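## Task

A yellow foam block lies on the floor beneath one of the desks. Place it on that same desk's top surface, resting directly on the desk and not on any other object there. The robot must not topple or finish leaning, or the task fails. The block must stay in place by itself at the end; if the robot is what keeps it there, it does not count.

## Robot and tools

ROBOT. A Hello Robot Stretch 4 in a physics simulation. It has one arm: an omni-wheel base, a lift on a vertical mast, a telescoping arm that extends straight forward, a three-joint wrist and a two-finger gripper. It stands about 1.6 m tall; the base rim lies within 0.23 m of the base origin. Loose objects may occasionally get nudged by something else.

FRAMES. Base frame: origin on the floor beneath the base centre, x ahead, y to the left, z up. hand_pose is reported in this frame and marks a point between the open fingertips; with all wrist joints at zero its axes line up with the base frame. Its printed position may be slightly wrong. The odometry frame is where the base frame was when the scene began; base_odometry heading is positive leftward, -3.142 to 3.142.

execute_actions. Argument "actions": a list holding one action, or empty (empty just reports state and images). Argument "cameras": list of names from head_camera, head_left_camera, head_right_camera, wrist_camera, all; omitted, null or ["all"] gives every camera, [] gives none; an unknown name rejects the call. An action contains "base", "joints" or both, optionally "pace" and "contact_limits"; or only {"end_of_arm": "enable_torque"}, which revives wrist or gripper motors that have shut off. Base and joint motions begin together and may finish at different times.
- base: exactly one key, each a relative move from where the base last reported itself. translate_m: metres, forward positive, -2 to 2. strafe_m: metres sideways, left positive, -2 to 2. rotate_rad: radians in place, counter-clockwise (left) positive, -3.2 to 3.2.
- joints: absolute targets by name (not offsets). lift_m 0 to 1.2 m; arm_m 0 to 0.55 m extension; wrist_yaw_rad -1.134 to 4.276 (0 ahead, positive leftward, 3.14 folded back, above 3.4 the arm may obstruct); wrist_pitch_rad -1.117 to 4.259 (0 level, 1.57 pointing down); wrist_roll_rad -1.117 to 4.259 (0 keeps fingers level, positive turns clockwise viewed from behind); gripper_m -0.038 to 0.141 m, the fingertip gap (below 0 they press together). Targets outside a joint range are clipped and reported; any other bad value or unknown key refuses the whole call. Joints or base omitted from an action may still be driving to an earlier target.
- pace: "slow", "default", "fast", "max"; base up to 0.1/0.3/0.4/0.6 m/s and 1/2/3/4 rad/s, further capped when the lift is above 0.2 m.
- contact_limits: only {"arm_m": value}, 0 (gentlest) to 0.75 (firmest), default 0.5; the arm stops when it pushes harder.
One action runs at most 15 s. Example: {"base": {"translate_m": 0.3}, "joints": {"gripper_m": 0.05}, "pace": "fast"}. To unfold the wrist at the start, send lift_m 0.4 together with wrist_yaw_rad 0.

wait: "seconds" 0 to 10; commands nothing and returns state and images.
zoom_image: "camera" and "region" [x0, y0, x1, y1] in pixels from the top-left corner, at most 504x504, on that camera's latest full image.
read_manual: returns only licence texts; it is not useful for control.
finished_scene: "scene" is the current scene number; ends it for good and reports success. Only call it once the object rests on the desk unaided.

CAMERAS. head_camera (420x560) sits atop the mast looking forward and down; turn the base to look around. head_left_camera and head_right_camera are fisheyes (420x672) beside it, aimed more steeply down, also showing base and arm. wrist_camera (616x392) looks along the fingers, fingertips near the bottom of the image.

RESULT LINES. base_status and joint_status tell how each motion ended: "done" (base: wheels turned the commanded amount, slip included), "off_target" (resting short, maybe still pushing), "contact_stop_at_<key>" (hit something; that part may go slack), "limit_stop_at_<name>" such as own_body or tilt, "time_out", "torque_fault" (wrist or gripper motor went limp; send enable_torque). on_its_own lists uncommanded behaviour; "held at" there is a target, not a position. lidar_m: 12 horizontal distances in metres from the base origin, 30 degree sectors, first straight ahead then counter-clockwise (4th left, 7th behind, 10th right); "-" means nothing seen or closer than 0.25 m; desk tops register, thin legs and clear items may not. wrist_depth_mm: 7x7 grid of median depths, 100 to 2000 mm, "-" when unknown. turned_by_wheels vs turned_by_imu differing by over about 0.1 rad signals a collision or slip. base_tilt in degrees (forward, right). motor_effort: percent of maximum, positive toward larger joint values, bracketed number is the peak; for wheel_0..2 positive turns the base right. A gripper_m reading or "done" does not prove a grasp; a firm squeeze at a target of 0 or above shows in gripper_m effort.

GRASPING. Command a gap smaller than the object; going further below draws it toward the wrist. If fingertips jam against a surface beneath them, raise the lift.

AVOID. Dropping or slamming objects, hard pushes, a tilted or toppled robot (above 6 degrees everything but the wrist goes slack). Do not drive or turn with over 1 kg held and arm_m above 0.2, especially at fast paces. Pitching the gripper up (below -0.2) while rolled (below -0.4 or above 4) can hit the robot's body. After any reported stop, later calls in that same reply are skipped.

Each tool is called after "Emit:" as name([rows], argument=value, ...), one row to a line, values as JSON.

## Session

Emit:
execute_actions(actions=[])

Scene clock: 0.00 s.
base_odometry: x=+0.000 y=+0.000 heading=+0.000 (m, m, rad; odometry frame)
turned_by_wheels: +0.000 (rad since the last result)
turned_by_imu: +0.000 (rad since the last result)
base_tilt: forward=+0.4 right=+0.3 (deg)
lidar_m: 1.75 0.84 0.75 0.77 0.98 1.69 1.66 1.05 0.95 0.93 1.20 1.75
base_status: not commanded
joint_positions: lift_m=+0.206 arm_m=+0.003 wrist_yaw_rad=+3.136 wrist_pitch_rad=-0.008 wrist_roll_rad=+0.011 gripper_m=+0.057
joint_status: not commanded
motor_effort: lift_m=+18 arm_m=+0 wrist_yaw_rad=+1 wrist_pitch_rad=-8 wrist_roll_rad=-1 gripper_m=-2 wheel_0=+0 wheel_1=+1 wheel_2=+0 (%)
hand_pose: x=-0.1145 y=+0.0891 z=+0.3869 quat_wxyz=(+0.003, +0.004, +0.006, +1.000) (m; base frame)
wrist_depth_mm: - 142 1921 - - 1863 1808 / - 121 153 - 1983 1863 1756 / - 118 153 - 1983 1863 1756 / 107 142 207 - - 1921 1756 / 211 1336 1808 - 1921 1921 1756 / 229 1255 201 1397 193 1336 1281 / 231 931 976 111 960 854 917
pictures: head_camera, head_left_camera, head_right_camera, wrist_camera
camera_calibration (this result's frames):
wrist_camera: T_world_to_cam=[[-0.0335215, 0.998549, -0.0421481, -0.0676216], [-0.00927162, -0.0424807, -0.999054, 0.448735], [-0.999395, -0.033099, 0.0106822, 0.114042], [0, 0, 0, 1]] pos_world=[0.115867, 0.0903607, 0.444243]
Images, in order (width x height): head_camera 420x560, head_left_camera 420x672, head_right_camera 420x672, wrist_camera 616x392.

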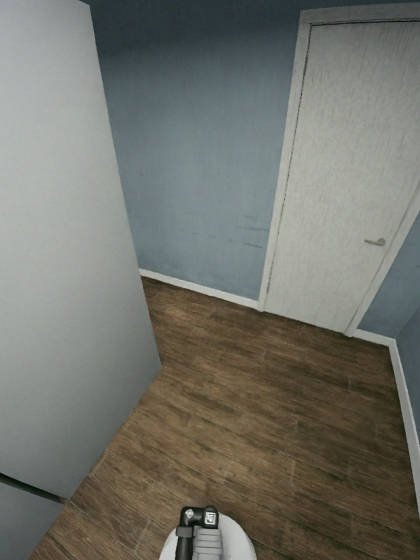

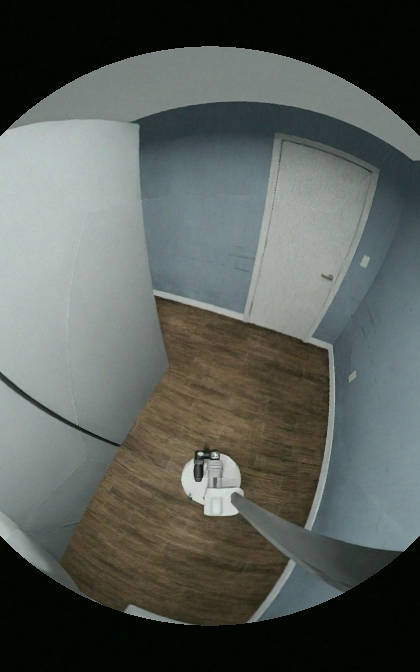

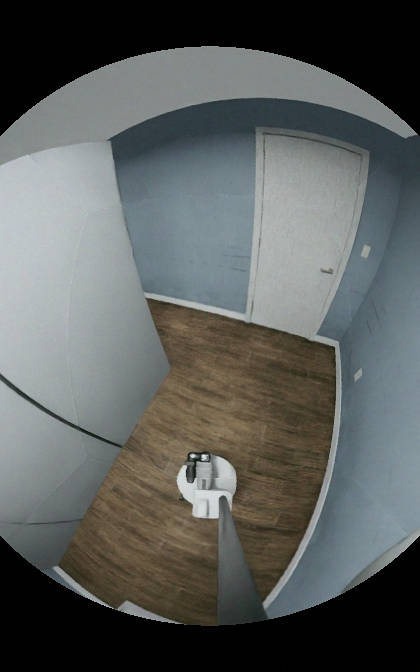

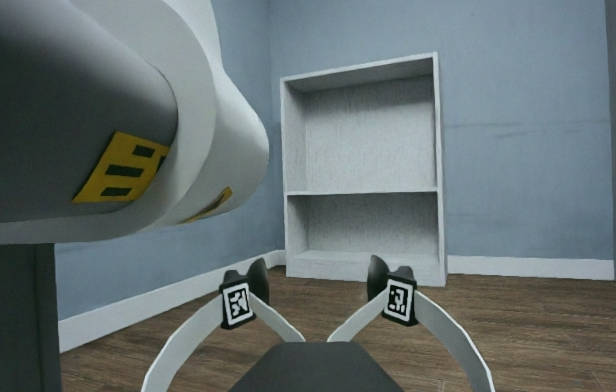

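Emit:
execute_actions([
  {"base":{"translate_m":1.39},"pace":"max"},
], cameras=[])

Emit:
execute_actions([
  {"base":{"rotate_rad":1.21},"pace":"fast"},
], cameras=["head_camera","head_left_camera"])

Scene clock: 4.00 s.
base_odometry: x=+1.390 y=+0.001 heading=+0.000 (m, m, rad; odometry frame)
turned_by_wheels: +0.000 (rad since the last result)
turned_by_imu: +0.004 (rad since the last result)
base_tilt: forward=+0.5 right=+0.3 (deg)
lidar_m: 0.49 0.62 1.24 0.78 0.51 0.66 2.46 1.57 1.45 0.79 0.50 0.47
base_status: done
joint_positions: lift_m=+0.206 arm_m=+0.003 wrist_yaw_rad=+3.136 wrist_pitch_rad=-0.008 wrist_roll_rad=+0.011 gripper_m=+0.057
joint_status: not commanded
motor_effort: lift_m=+18(17) arm_m=+0(0) wrist_yaw_rad=+1(1) wrist_pitch_rad=-7(8) wrist_roll_rad=+0(0) gripper_m=-3(2) wheel_0=+1(7) wheel_1=+2(11) wheel_2=+2(16) (%)
hand_pose: x=-0.1145 y=+0.0891 z=+0.3869 quat_wxyz=(+0.003, +0.004, +0.006, +1.000) (m; base frame)
wrist_depth_mm: - 142 - - - - 525 / - 121 153 - - - 539 / - 118 153 - - - 554 / 107 142 208 - - - 564 / 211 1921 - - - 1921 569 / 229 1499 200 1430 193 1255 574 / 231 946 960 111 960 854 574
pictures: none
No camera images: the call's "cameras" was empty. Leave "cameras" out to get every camera's image.

Scene clock: 5.57 s.
base_odometry: x=+1.390 y=+0.001 heading=+1.210 (m, m, rad; odometry frame)
turned_by_wheels: +1.210 (rad since the last result)
turned_by_imu: +1.210 (rad since the last result)
base_tilt: forward=+0.4 right=+0.4 (deg)
lidar_m: 1.83 0.64 0.53 1.06 2.07 1.52 1.47 0.68 0.51 0.48 0.51 0.72
base_status: done
joint_positions: lift_m=+0.206 arm_m=+0.003 wrist_yaw_rad=+3.136 wrist_pitch_rad=-0.008 wrist_roll_rad=+0.011 gripper_m=+0.057
joint_status: not commanded
motor_effort: lift_m=+18(18) arm_m=+0(0) wrist_yaw_rad=+1(1) wrist_pitch_rad=-6(7) wrist_roll_rad=-1(1) gripper_m=-3(1) wheel_0=+0(8) wheel_1=+0(4) wheel_2=+1(8) (%)
hand_pose: x=-0.1145 y=+0.0891 z=+0.3869 quat_wxyz=(+0.003, +0.004, +0.006, +1.000) (m; base frame)
wrist_depth_mm: - 142 1618 1618 1618 1618 1618 / - 121 154 1618 1576 1576 1576 / - 118 152 1618 1576 1576 1618 / 107 142 208 1661 1576 1576 1576 / 211 1118 1618 1618 1618 1618 1576 / 229 1098 201 1430 193 1336 1336 / 231 931 976 111 976 866 931
pictures: head_camera, head_left_camera
Images, in order (width x height): head_camera 420x560, head_left_camera 420x672.

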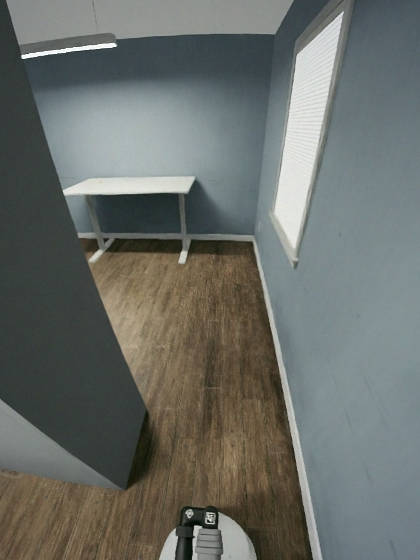

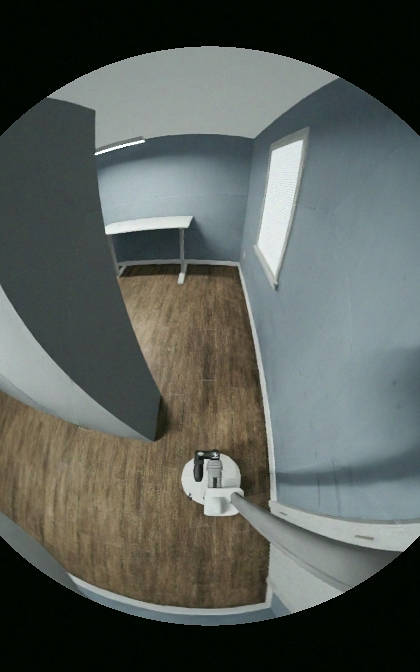

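Emit:
execute_actions([
  {"base":{"translate_m":1.5},"joints":{"lift_m":0.4},"pace":"max"},
], cameras=["head_left_camera"])

Emit:
execute_actions([
  {"base":{"rotate_rad":1.57},"pace":"fast","joints":{"gripper_m":0.14}},
], cameras=["head_camera","head_left_camera"])

Scene clock: 9.63 s.
base_odometry: x=+1.918 y=+1.404 heading=+1.211 (m, m, rad; odometry frame)
turned_by_wheels: +0.000 (rad since the last result)
turned_by_imu: +0.004 (rad since the last result)
base_tilt: forward=+0.5 right=+0.4 (deg)
lidar_m: 1.40 1.08 1.45 2.45 1.09 0.87 1.78 0.70 0.48 0.45 0.48 0.68
base_status: done
joint_positions: lift_m=+0.400 arm_m=+0.003 wrist_yaw_rad=+3.136 wrist_pitch_rad=-0.008 wrist_roll_rad=+0.011 gripper_m=+0.057
joint_status: all done
motor_effort: lift_m=+19(22) arm_m=+0(0) wrist_yaw_rad=+0(0) wrist_pitch_rad=-7(8) wrist_roll_rad=+0(1) gripper_m=-2(1) wheel_0=+0(12) wheel_1=+1(6) wheel_2=+2(15) (%)
hand_pose: x=-0.1145 y=+0.0891 z=+0.5805 quat_wxyz=(+0.003, +0.004, +0.006, +1.000) (m; base frame)
wrist_depth_mm: - 142 - - - 931 1336 / - 121 153 - - 946 1160 / - 118 152 - - 1042 1336 / 107 142 207 - - 1078 1336 / 211 1182 1863 - - 991 1308 / 229 1160 200 - 193 1118 1336 / 231 1042 1397 111 1397 1025 1160
pictures: head_left_camera
Images, in order (width x height): head_left_camera 420x672.

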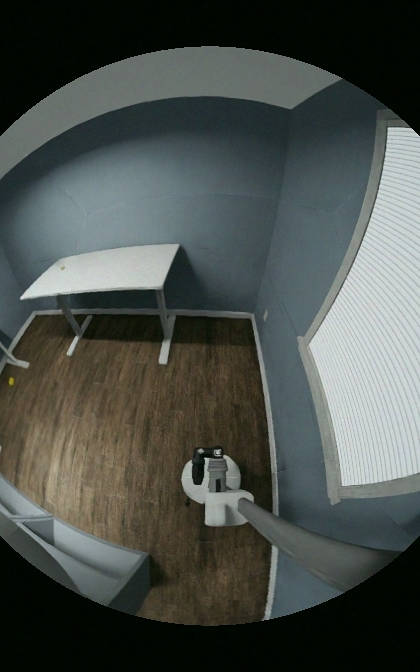

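Scene clock: 11.47 s.
base_odometry: x=+1.918 y=+1.405 heading=+2.780 (m, m, rad; odometry frame)
turned_by_wheels: +1.569 (rad since the last result)
turned_by_imu: +1.570 (rad since the last result)
base_tilt: forward=+0.5 right=+0.4 (deg)
lidar_m: 2.44 1.10 0.90 1.86 0.74 0.49 0.46 0.48 0.64 1.45 1.08 1.43
base_status: done
joint_positions: lift_m=+0.400 arm_m=+0.003 wrist_yaw_rad=+3.136 wrist_pitch_rad=-0.008 wrist_roll_rad=+0.011 gripper_m=+0.140
joint_status: all done
motor_effort: lift_m=+19(19) arm_m=+0(0) wrist_yaw_rad=+1(0) wrist_pitch_rad=-7(7) wrist_roll_rad=-1(1) gripper_m=-1(2) wheel_0=-3(9) wheel_1=-3(13) wheel_2=+0(8) (%)
hand_pose: x=-0.1145 y=+0.0891 z=+0.5805 quat_wxyz=(+0.003, +0.004, +0.006, +1.000) (m; base frame)
wrist_depth_mm: - 141 615 615 621 615 609 / - 121 153 609 627 627 615 / - 118 153 627 627 621 621 / 107 142 208 627 627 621 615 / 211 634 634 634 627 627 621 / 229 640 627 621 627 621 621 / 230 634 634 111 627 621 621
pictures: head_camera, head_left_camera
Images, in order (width x height): head_camera 420x560, head_left_camera 420x672.

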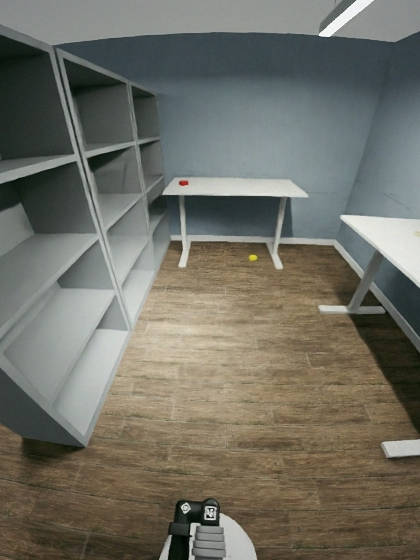

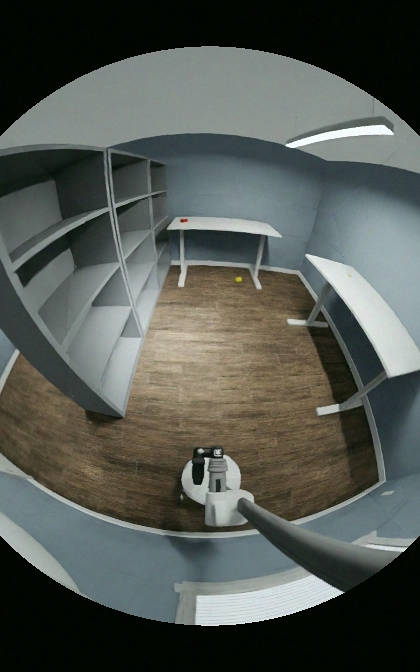

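Emit:
execute_actions([
  {"base":{"rotate_rad":-0.141},"pace":"fast"},
], cameras=[])

Emit:
execute_actions([
  {"base":{"translate_m":2.0},"pace":"max","joints":{"wrist_yaw_rad":0,"wrist_pitch_rad":1.3,"arm_m":0.4,"lift_m":0.35}},
], cameras=["head_camera","wrist_camera"])

Scene clock: 12.33 s.
base_odometry: x=+1.918 y=+1.405 heading=+2.639 (m, m, rad; odometry frame)
turned_by_wheels: -0.141 (rad since the last result)
turned_by_imu: -0.141 (rad since the last result)
base_tilt: forward=+0.5 right=+0.4 (deg)
lidar_m: 2.44 1.29 0.89 1.14 0.85 0.56 0.47 0.44 0.59 1.31 1.08 1.28
base_status: done
joint_positions: lift_m=+0.400 arm_m=+0.003 wrist_yaw_rad=+3.136 wrist_pitch_rad=-0.008 wrist_roll_rad=+0.011 gripper_m=+0.140
joint_status: not commanded
motor_effort: lift_m=+19(19) arm_m=+0(0) wrist_yaw_rad=+0(0) wrist_pitch_rad=-7(6) wrist_roll_rad=-1(1) gripper_m=+1(1) wheel_0=+0(9) wheel_1=+0(4) wheel_2=-1(6) (%)
hand_pose: x=-0.1145 y=+0.0891 z=+0.5805 quat_wxyz=(+0.003, +0.004, +0.006, +1.000) (m; base frame)
wrist_depth_mm: - 142 621 640 661 683 707 / - 121 153 640 661 683 715 / - 118 152 647 661 683 707 / 107 142 208 647 661 683 715 / 211 609 627 647 668 691 699 / 229 603 621 647 661 676 707 / 231 609 621 111 661 683 707
pictures: none
No camera images: the call's "cameras" was empty. Leave "cameras" out to get every camera's image.

Scene clock: 17.60 s.
base_odometry: x=+0.165 y=+2.367 heading=+2.639 (m, m, rad; odometry frame)
turned_by_wheels: +0.000 (rad since the last result)
turned_by_imu: +0.005 (rad since the last result)
base_tilt: forward=+0.5 right=+0.3 (deg)
lidar_m: 0.47 0.48 0.59 1.04 1.05 1.33 2.48 1.24 0.79 0.71 1.54 0.53
base_status: done
joint_positions: lift_m=+0.350 arm_m=+0.399 wrist_yaw_rad=+0.000 wrist_pitch_rad=+1.301 wrist_roll_rad=+0.011 gripper_m=+0.140
joint_status: all done
motor_effort: lift_m=+16(17) arm_m=+7(7) wrist_yaw_rad=+0(6) wrist_pitch_rad=-2(6) wrist_roll_rad=+0(1) gripper_m=+0(2) wheel_0=+1(10) wheel_1=+2(9) wheel_2=+2(14) (%)
hand_pose: x=+0.6466 y=-0.0874 z=+0.2503 quat_wxyz=(+0.796, +0.004, +0.605, -0.003) (m; base frame)
wrist_depth_mm: 580 580 569 574 559 517 397 / 564 554 554 535 535 508 517 / 539 525 521 525 512 504 473 / 517 512 504 477 496 488 449 / 496 492 488 480 473 477 439 / 480 466 462 466 455 445 445 / 462 452 452 111 445 439 436
pictures: head_camera, wrist_camera
camera_calibration (this result's frames):
wrist_camera: T_world_to_cam=[[-0.0302727, -0.998348, -0.0488392, -0.0465997], [-0.962631, 0.0422756, -0.267497, 0.752533], [0.269119, 0.0389163, -0.96232, 0.299929], [0, 0, 0, 1]] pos_world=[0.642284, -0.0900086, 0.487652]
Images, in order (width x height): head_camera 420x560, wrist_camera 616x392.

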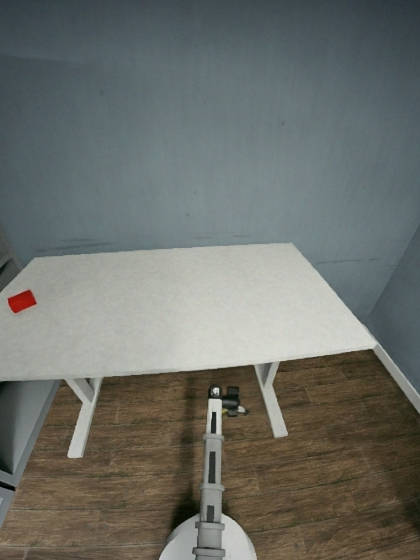

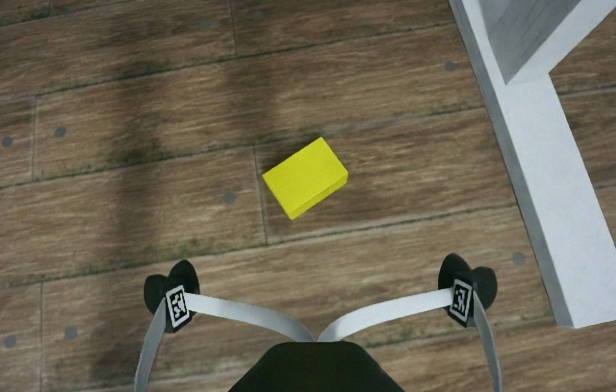

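Emit:
execute_actions([
  {"base":{"translate_m":0.095},"joints":{"arm_m":0.52,"lift_m":0.19,"wrist_pitch_rad":1.5,"wrist_roll_rad":0.97},"pace":"fast"},
], cameras=["wrist_camera"])

Scene clock: 19.17 s.
base_odometry: x=+0.082 y=+2.413 heading=+2.640 (m, m, rad; odometry frame)
turned_by_wheels: +0.000 (rad since the last result)
turned_by_imu: +0.001 (rad since the last result)
base_tilt: forward=+0.4 right=+0.3 (deg)
lidar_m: 0.38 0.39 0.48 0.98 1.07 1.35 2.57 1.22 0.78 0.72 0.68 0.42
base_status: done
joint_positions: lift_m=+0.190 arm_m=+0.519 wrist_yaw_rad=+0.000 wrist_pitch_rad=+1.500 wrist_roll_rad=+0.970 gripper_m=+0.140
joint_status: all done
motor_effort: lift_m=+15(14) arm_m=+7(8) wrist_yaw_rad=+0(2) wrist_pitch_rad=+1(1) wrist_roll_rad=+0(3) gripper_m=+1(1) wheel_0=+2(7) wheel_1=+2(12) wheel_2=+2(12) (%)
hand_pose: x=+0.7100 y=-0.0874 z=+0.0806 quat_wxyz=(+0.647, +0.341, +0.603, -0.318) (m; base frame)
wrist_depth_mm: 330 325 319 312 306 300 294 / 329 325 317 310 303 298 296 / 329 322 315 312 304 297 294 / 327 320 315 309 303 297 293 / 325 320 314 296 301 296 293 / 325 319 309 260 258 293 291 / 322 319 310 111 298 293 290
pictures: wrist_camera
camera_calibration (this result's frames):
wrist_camera: T_world_to_cam=[[-0.836239, -0.539471, -0.0983592, 0.563369], [-0.538438, 0.841759, -0.0390556, 0.518497], [0.103864, 0.0203006, -0.994384, 0.237848], [0, 0, 0, 1]] pos_world=[0.725586, -0.137357, 0.312175]
Images, in order (width x height): wrist_camera 616x392.

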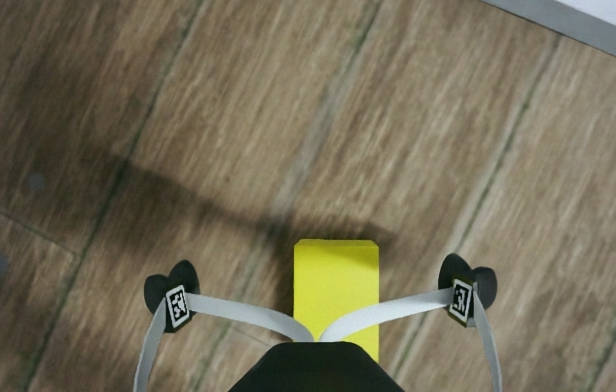

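Emit:
execute_actions([
  {"joints":{"lift_m":0.149,"arm_m":0.5,"gripper_m":0.11}},
], cameras=["wrist_camera"])

Emit:
execute_actions([
  {"joints":{"gripper_m":0.02}},
], cameras=["wrist_camera"])

Scene clock: 20.53 s.
base_odometry: x=+0.082 y=+2.413 heading=+2.640 (m, m, rad; odometry frame)
turned_by_wheels: +0.000 (rad since the last result)
turned_by_imu: +0.000 (rad since the last result)
base_tilt: forward=+0.4 right=+0.3 (deg)
lidar_m: 0.38 0.39 0.49 0.96 1.07 1.31 2.56 1.20 0.78 0.74 0.68 0.41
base_status: not commanded
joint_positions: lift_m=+0.149 arm_m=+0.501 wrist_yaw_rad=+0.000 wrist_pitch_rad=+1.500 wrist_roll_rad=+0.970 gripper_m=+0.110
joint_status: all done
motor_effort: lift_m=+14(13) arm_m=-8(10) wrist_yaw_rad=+1(0) wrist_pitch_rad=-1(1) wrist_roll_rad=+0(1) gripper_m=-2(2) wheel_0=+2(2) wheel_1=+2(2) wheel_2=+2(2) (%)
hand_pose: x=+0.6927 y=-0.0874 z=+0.0397 quat_wxyz=(+0.647, +0.341, +0.603, -0.318) (m; base frame)
wrist_depth_mm: 287 281 276 270 264 259 256 / 285 281 276 270 263 258 255 / 283 277 273 267 263 258 254 / 283 277 272 266 263 257 254 / 281 277 271 221 263 257 252 / 281 277 207 220 220 255 252 / 279 274 270 111 258 255 253
pictures: wrist_camera
camera_calibration (this result's frames):
wrist_camera: T_world_to_cam=[[-0.836404, -0.539245, -0.0981981, 0.544959], [-0.538219, 0.841905, -0.0389499, 0.507417], [0.103677, 0.0202742, -0.994404, 0.199071], [0, 0, 0, 1]] pos_world=[0.708268, -0.137366, 0.271235]
Images, in order (width x height): wrist_camera 616x392.

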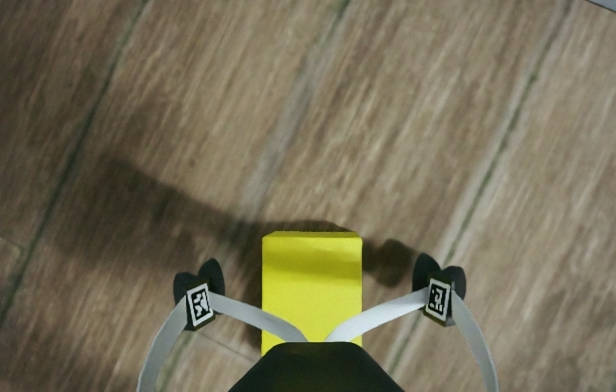

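Scene clock: 22.27 s.
base_odometry: x=+0.082 y=+2.413 heading=+2.640 (m, m, rad; odometry frame)
turned_by_wheels: +0.000 (rad since the last result)
turned_by_imu: +0.000 (rad since the last result)
base_tilt: forward=+0.5 right=+0.3 (deg)
lidar_m: 0.38 0.38 0.48 0.97 1.07 1.33 2.56 1.22 0.76 0.72 0.67 0.42
base_status: not commanded
joint_positions: lift_m=+0.149 arm_m=+0.501 wrist_yaw_rad=+0.000 wrist_pitch_rad=+1.500 wrist_roll_rad=+0.970 gripper_m=+0.020
joint_status: all done
motor_effort: lift_m=+15(15) arm_m=-8(8) wrist_yaw_rad=+0(0) wrist_pitch_rad=-1(0) wrist_roll_rad=+0(1) gripper_m=-18(16) wheel_0=+2(2) wheel_1=+2(2) wheel_2=+2(2) (%)
hand_pose: x=+0.6927 y=-0.0874 z=+0.0397 quat_wxyz=(+0.647, +0.341, +0.603, -0.318) (m; base frame)
wrist_depth_mm: 286 281 276 268 264 259 256 / 285 278 276 270 263 258 256 / 283 279 274 268 264 259 255 / 282 279 272 267 263 257 253 / 281 277 272 211 259 257 253 / 281 274 190 210 193 255 253 / 279 273 268 111 258 255 252
pictures: wrist_camera
camera_calibration (this result's frames):
wrist_camera: T_world_to_cam=[[-0.8364, -0.539244, -0.0982426, 0.544971], [-0.538215, 0.841906, -0.0389784, 0.507424], [0.10373, 0.0202741, -0.994399, 0.199034], [0, 0, 0, 1]] pos_world=[0.708271, -0.137366, 0.271237]
Images, in order (width x height): wrist_camera 616x392.

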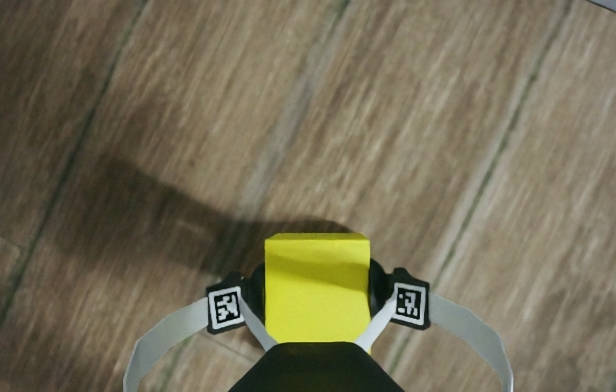

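Emit:
execute_actions([
  {"joints":{"lift_m":0.5,"arm_m":0.03},"pace":"fast"},
], cameras=[])

Emit:
execute_actions([
  {"joints":{"lift_m":1.15,"wrist_pitch_rad":1.57,"wrist_roll_rad":0},"pace":"fast"},
], cameras=["wrist_camera","head_right_camera"])

Scene clock: 24.50 s.
base_odometry: x=+0.082 y=+2.413 heading=+2.640 (m, m, rad; odometry frame)
turned_by_wheels: +0.000 (rad since the last result)
turned_by_imu: +0.001 (rad since the last result)
base_tilt: forward=+0.5 right=+0.4 (deg)
lidar_m: 0.36 0.38 0.49 0.97 1.06 1.34 2.56 1.21 0.78 0.73 0.68 0.41
base_status: not commanded
joint_positions: lift_m=+0.500 arm_m=+0.031 wrist_yaw_rad=+0.000 wrist_pitch_rad=+1.500 wrist_roll_rad=+0.970 gripper_m=+0.020
joint_status: all done
motor_effort: lift_m=+20(22) arm_m=-8(7) wrist_yaw_rad=+1(0) wrist_pitch_rad=-2(1) wrist_roll_rad=-1(0) gripper_m=-18(19) wheel_0=+2(2) wheel_1=+2(2) wheel_2=+2(2) (%)
hand_pose: x=+0.2226 y=-0.0874 z=+0.3902 quat_wxyz=(+0.647, +0.341, +0.603, -0.318) (m; base frame)
wrist_depth_mm: 676 654 640 627 621 615 597 / 668 654 640 627 615 603 597 / 668 654 640 634 621 609 591 / 661 654 640 627 615 603 591 / 668 647 634 210 402 407 591 / 654 640 189 209 192 389 389 / 661 647 634 111 394 387 384
pictures: none
No camera images: the call's "cameras" was empty. Leave "cameras" out to get every camera's image.

Scene clock: 27.20 s.
base_odometry: x=+0.082 y=+2.413 heading=+2.640 (m, m, rad; odometry frame)
turned_by_wheels: +0.000 (rad since the last result)
turned_by_imu: +0.001 (rad since the last result)
base_tilt: forward=+0.3 right=+0.3 (deg)
lidar_m: 0.38 0.38 0.49 0.98 1.06 1.34 2.57 1.19 0.78 0.73 0.68 0.41
base_status: not commanded
joint_positions: lift_m=+1.150 arm_m=+0.031 wrist_yaw_rad=+0.000 wrist_pitch_rad=+1.570 wrist_roll_rad=+0.000 gripper_m=+0.020
joint_status: all done
motor_effort: lift_m=+20(23) arm_m=-8(8) wrist_yaw_rad=+0(1) wrist_pitch_rad=+0(2) wrist_roll_rad=-1(6) gripper_m=-19(20) wheel_0=+2(2) wheel_1=+2(2) wheel_2=+2(2) (%)
hand_pose: x=+0.2025 y=-0.0874 z=+1.0395 quat_wxyz=(+0.707, +0.000, +0.707, +0.000) (m; base frame)
wrist_depth_mm: 322 320 319 1281 1255 1281 1255 / 1281 1281 1308 1281 1308 1281 1281 / 1308 1281 1308 1308 1281 1229 1281 / 1336 1308 1308 1255 1281 1255 1255 / 1308 1336 1308 210 1308 1281 1281 / 1336 1308 190 209 191 1281 1281 / 1336 1336 1308 111 1281 1255 1281
pictures: head_right_camera, wrist_camera
camera_calibration (this result's frames):
wrist_camera: T_world_to_cam=[[-0.0312657, -0.998751, -0.0389639, -0.031611], [-0.999507, 0.0313535, -0.00164561, 0.266331], [0.00286521, 0.0388932, -0.999239, 1.27123], [0, 0, 0, 1]] pos_world=[0.261569, -0.0893641, 1.26947]
Images, in order (width x height): head_right_camera 420x672, wrist_camera 616x392.

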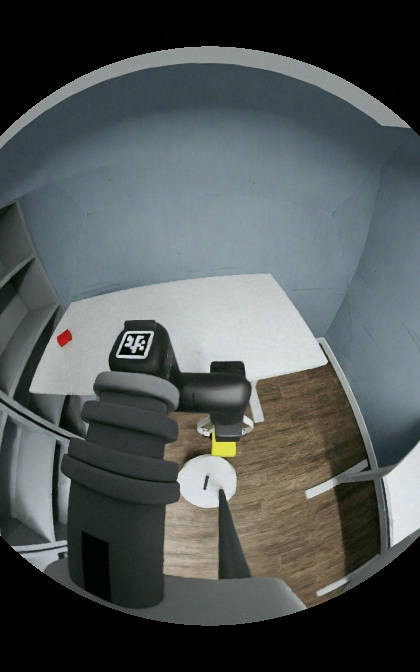

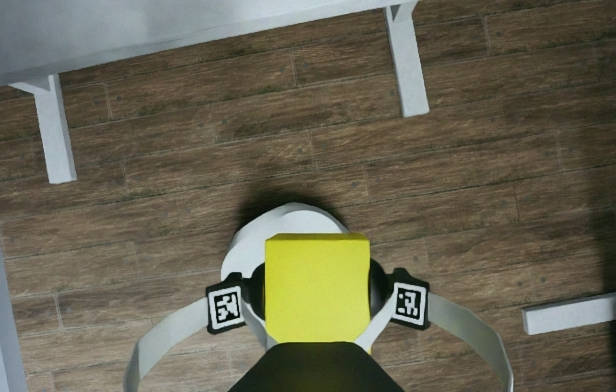

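Emit:
execute_actions([
  {"joints":{"lift_m":1.125,"arm_m":0.43},"pace":"fast"},
], cameras=[])

Scene clock: 29.23 s.
base_odometry: x=+0.082 y=+2.413 heading=+2.640 (m, m, rad; odometry frame)
turned_by_wheels: +0.000 (rad since the last result)
turned_by_imu: +0.001 (rad since the last result)
base_tilt: forward=+0.3 right=+0.3 (deg)
lidar_m: 0.38 0.38 0.49 0.99 1.08 1.33 2.57 1.21 0.77 0.73 0.66 0.41
base_status: not commanded
joint_positions: lift_m=+1.125 arm_m=+0.429 wrist_yaw_rad=+0.000 wrist_pitch_rad=+1.570 wrist_roll_rad=+0.000 gripper_m=+0.020
joint_status: all done
motor_effort: lift_m=+15(20) arm_m=+8(8) wrist_yaw_rad=+0(1) wrist_pitch_rad=+2(0) wrist_roll_rad=+0(1) gripper_m=-18(18) wheel_0=+2(2) wheel_1=+2(3) wheel_2=+2(2) (%)
hand_pose: x=+0.5999 y=-0.0874 z=+1.0149 quat_wxyz=(+0.707, +0.000, +0.707, +0.000) (m; base frame)
wrist_depth_mm: 294 291 289 287 285 283 281 / 294 291 290 289 286 285 282 / 297 294 291 287 287 283 282 / 298 296 293 290 287 286 283 / 297 296 293 210 289 287 286 / 300 297 189 209 192 287 286 / 303 297 297 111 290 290 286
pictures: none
No camera images: the call's "cameras" was empty. Leave "cameras" out to get every camera's image.

Emit:
execute_actions([
  {"joints":{"lift_m":1.097}},
], cameras=[])

Emit:
execute_actions([
  {"joints":{"gripper_m":0.1}},
], cameras=[])

Emit:
execute_actions([
  {"joints":{"lift_m":1.18},"pace":"fast"},
], cameras=["wrist_camera"])

Scene clock: 30.23 s.
base_odometry: x=+0.082 y=+2.413 heading=+2.640 (m, m, rad; odometry frame)
turned_by_wheels: +0.000 (rad since the last result)
turned_by_imu: +0.000 (rad since the last result)
base_tilt: forward=+0.5 right=+0.3 (deg)
lidar_m: 0.38 0.38 0.49 0.99 1.05 1.35 2.56 1.22 0.79 0.73 0.67 0.41
base_status: not commanded
joint_positions: lift_m=+1.097 arm_m=+0.429 wrist_yaw_rad=+0.000 wrist_pitch_rad=+1.570 wrist_roll_rad=+0.000 gripper_m=+0.020
joint_status: all done
motor_effort: lift_m=+15(12) arm_m=+8(8) wrist_yaw_rad=+0(0) wrist_pitch_rad=+0(0) wrist_roll_rad=+0(0) gripper_m=-18(17) wheel_0=+2(2) wheel_1=+3(3) wheel_2=+2(2) (%)
hand_pose: x=+0.5998 y=-0.0874 z=+0.9869 quat_wxyz=(+0.707, +0.000, +0.707, +0.000) (m; base frame)
wrist_depth_mm: 265 263 260 259 258 255 253 / 266 264 263 260 258 257 255 / 268 264 263 262 259 256 254 / 267 267 264 262 262 258 256 / 268 267 264 210 260 259 257 / 270 267 189 210 193 258 257 / 271 268 267 111 262 260 259
pictures: none
No camera images: the call's "cameras" was empty. Leave "cameras" out to get every camera's image.

Scene clock: 31.87 s.
base_odometry: x=+0.082 y=+2.413 heading=+2.640 (m, m, rad; odometry frame)
turned_by_wheels: +0.000 (rad since the last result)
turned_by_imu: +0.000 (rad since the last result)
base_tilt: forward=+0.4 right=+0.3 (deg)
lidar_m: 0.38 0.38 0.48 0.97 1.05 1.35 2.56 1.22 0.77 0.73 0.68 0.43
base_status: not commanded
joint_positions: lift_m=+1.097 arm_m=+0.429 wrist_yaw_rad=+0.000 wrist_pitch_rad=+1.570 wrist_roll_rad=+0.000 gripper_m=+0.100
joint_status: all done
motor_effort: lift_m=+15(15) arm_m=+8(8) wrist_yaw_rad=+1(1) wrist_pitch_rad=+0(6) wrist_roll_rad=+0(0) gripper_m=-3(18) wheel_0=+2(2) wheel_1=+2(2) wheel_2=+2(2) (%)
hand_pose: x=+0.5997 y=-0.0874 z=+0.9869 quat_wxyz=(+0.707, +0.000, +0.707, +0.000) (m; base frame)
wrist_depth_mm: 265 263 262 258 257 255 253 / 267 264 262 260 258 256 255 / 267 265 264 260 259 257 256 / 268 265 265 263 260 258 256 / 270 267 264 218 262 258 257 / 271 267 200 219 216 258 258 / 271 270 267 111 264 262 259
pictures: none
No camera images: the call's "cameras" was empty. Leave "cameras" out to get every camera's image.

Scene clock: 32.97 s.
base_odometry: x=+0.082 y=+2.413 heading=+2.640 (m, m, rad; odometry frame)
turned_by_wheels: +0.000 (rad since the last result)
turned_by_imu: +0.000 (rad since the last result)
base_tilt: forward=+0.4 right=+0.4 (deg)
lidar_m: 0.38 0.37 0.47 0.97 1.07 1.35 2.62 1.21 0.77 0.72 0.68 0.42
base_status: not commanded
joint_positions: lift_m=+1.180 arm_m=+0.429 wrist_yaw_rad=+0.000 wrist_pitch_rad=+1.570 wrist_roll_rad=+0.000 gripper_m=+0.100
joint_status: all done
motor_effort: lift_m=+20(23) arm_m=+8(8) wrist_yaw_rad=+1(1) wrist_pitch_rad=-1(1) wrist_roll_rad=+0(1) gripper_m=-1(0) wheel_0=+2(2) wheel_1=+2(2) wheel_2=+2(2) (%)
hand_pose: x=+0.5997 y=-0.0874 z=+1.0695 quat_wxyz=(+0.707, +0.000, +0.707, +0.000) (m; base frame)
wrist_depth_mm: 349 345 343 342 340 336 334 / 349 349 347 345 342 338 336 / 353 349 345 345 342 338 334 / 353 351 347 345 343 340 338 / 355 351 349 301 343 343 340 / 357 353 202 303 343 343 342 / 357 355 353 111 347 343 342
pictures: wrist_camera
camera_calibration (this result's frames):
wrist_camera: T_world_to_cam=[[-0.0311007, -0.998757, -0.0389605, -0.0181255], [-0.999512, 0.0311845, -0.00154589, 0.663293], [0.00275893, 0.0388935, -0.99924, 1.30013], [0, 0, 0, 1]] pos_world=[0.658819, -0.0893541, 1.29946]
Images, in order (width x height): wrist_camera 616x392.

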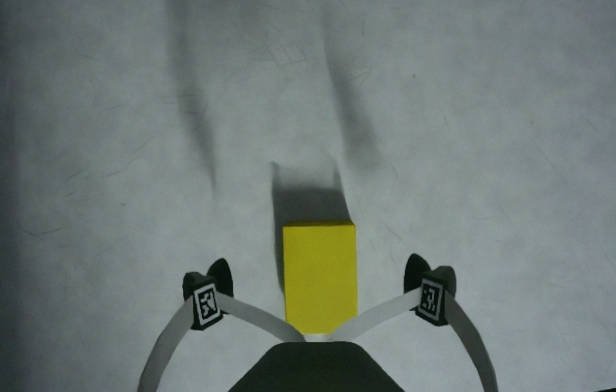

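Emit:
finished_scene(scene=2)

The scene is finished: the task was done.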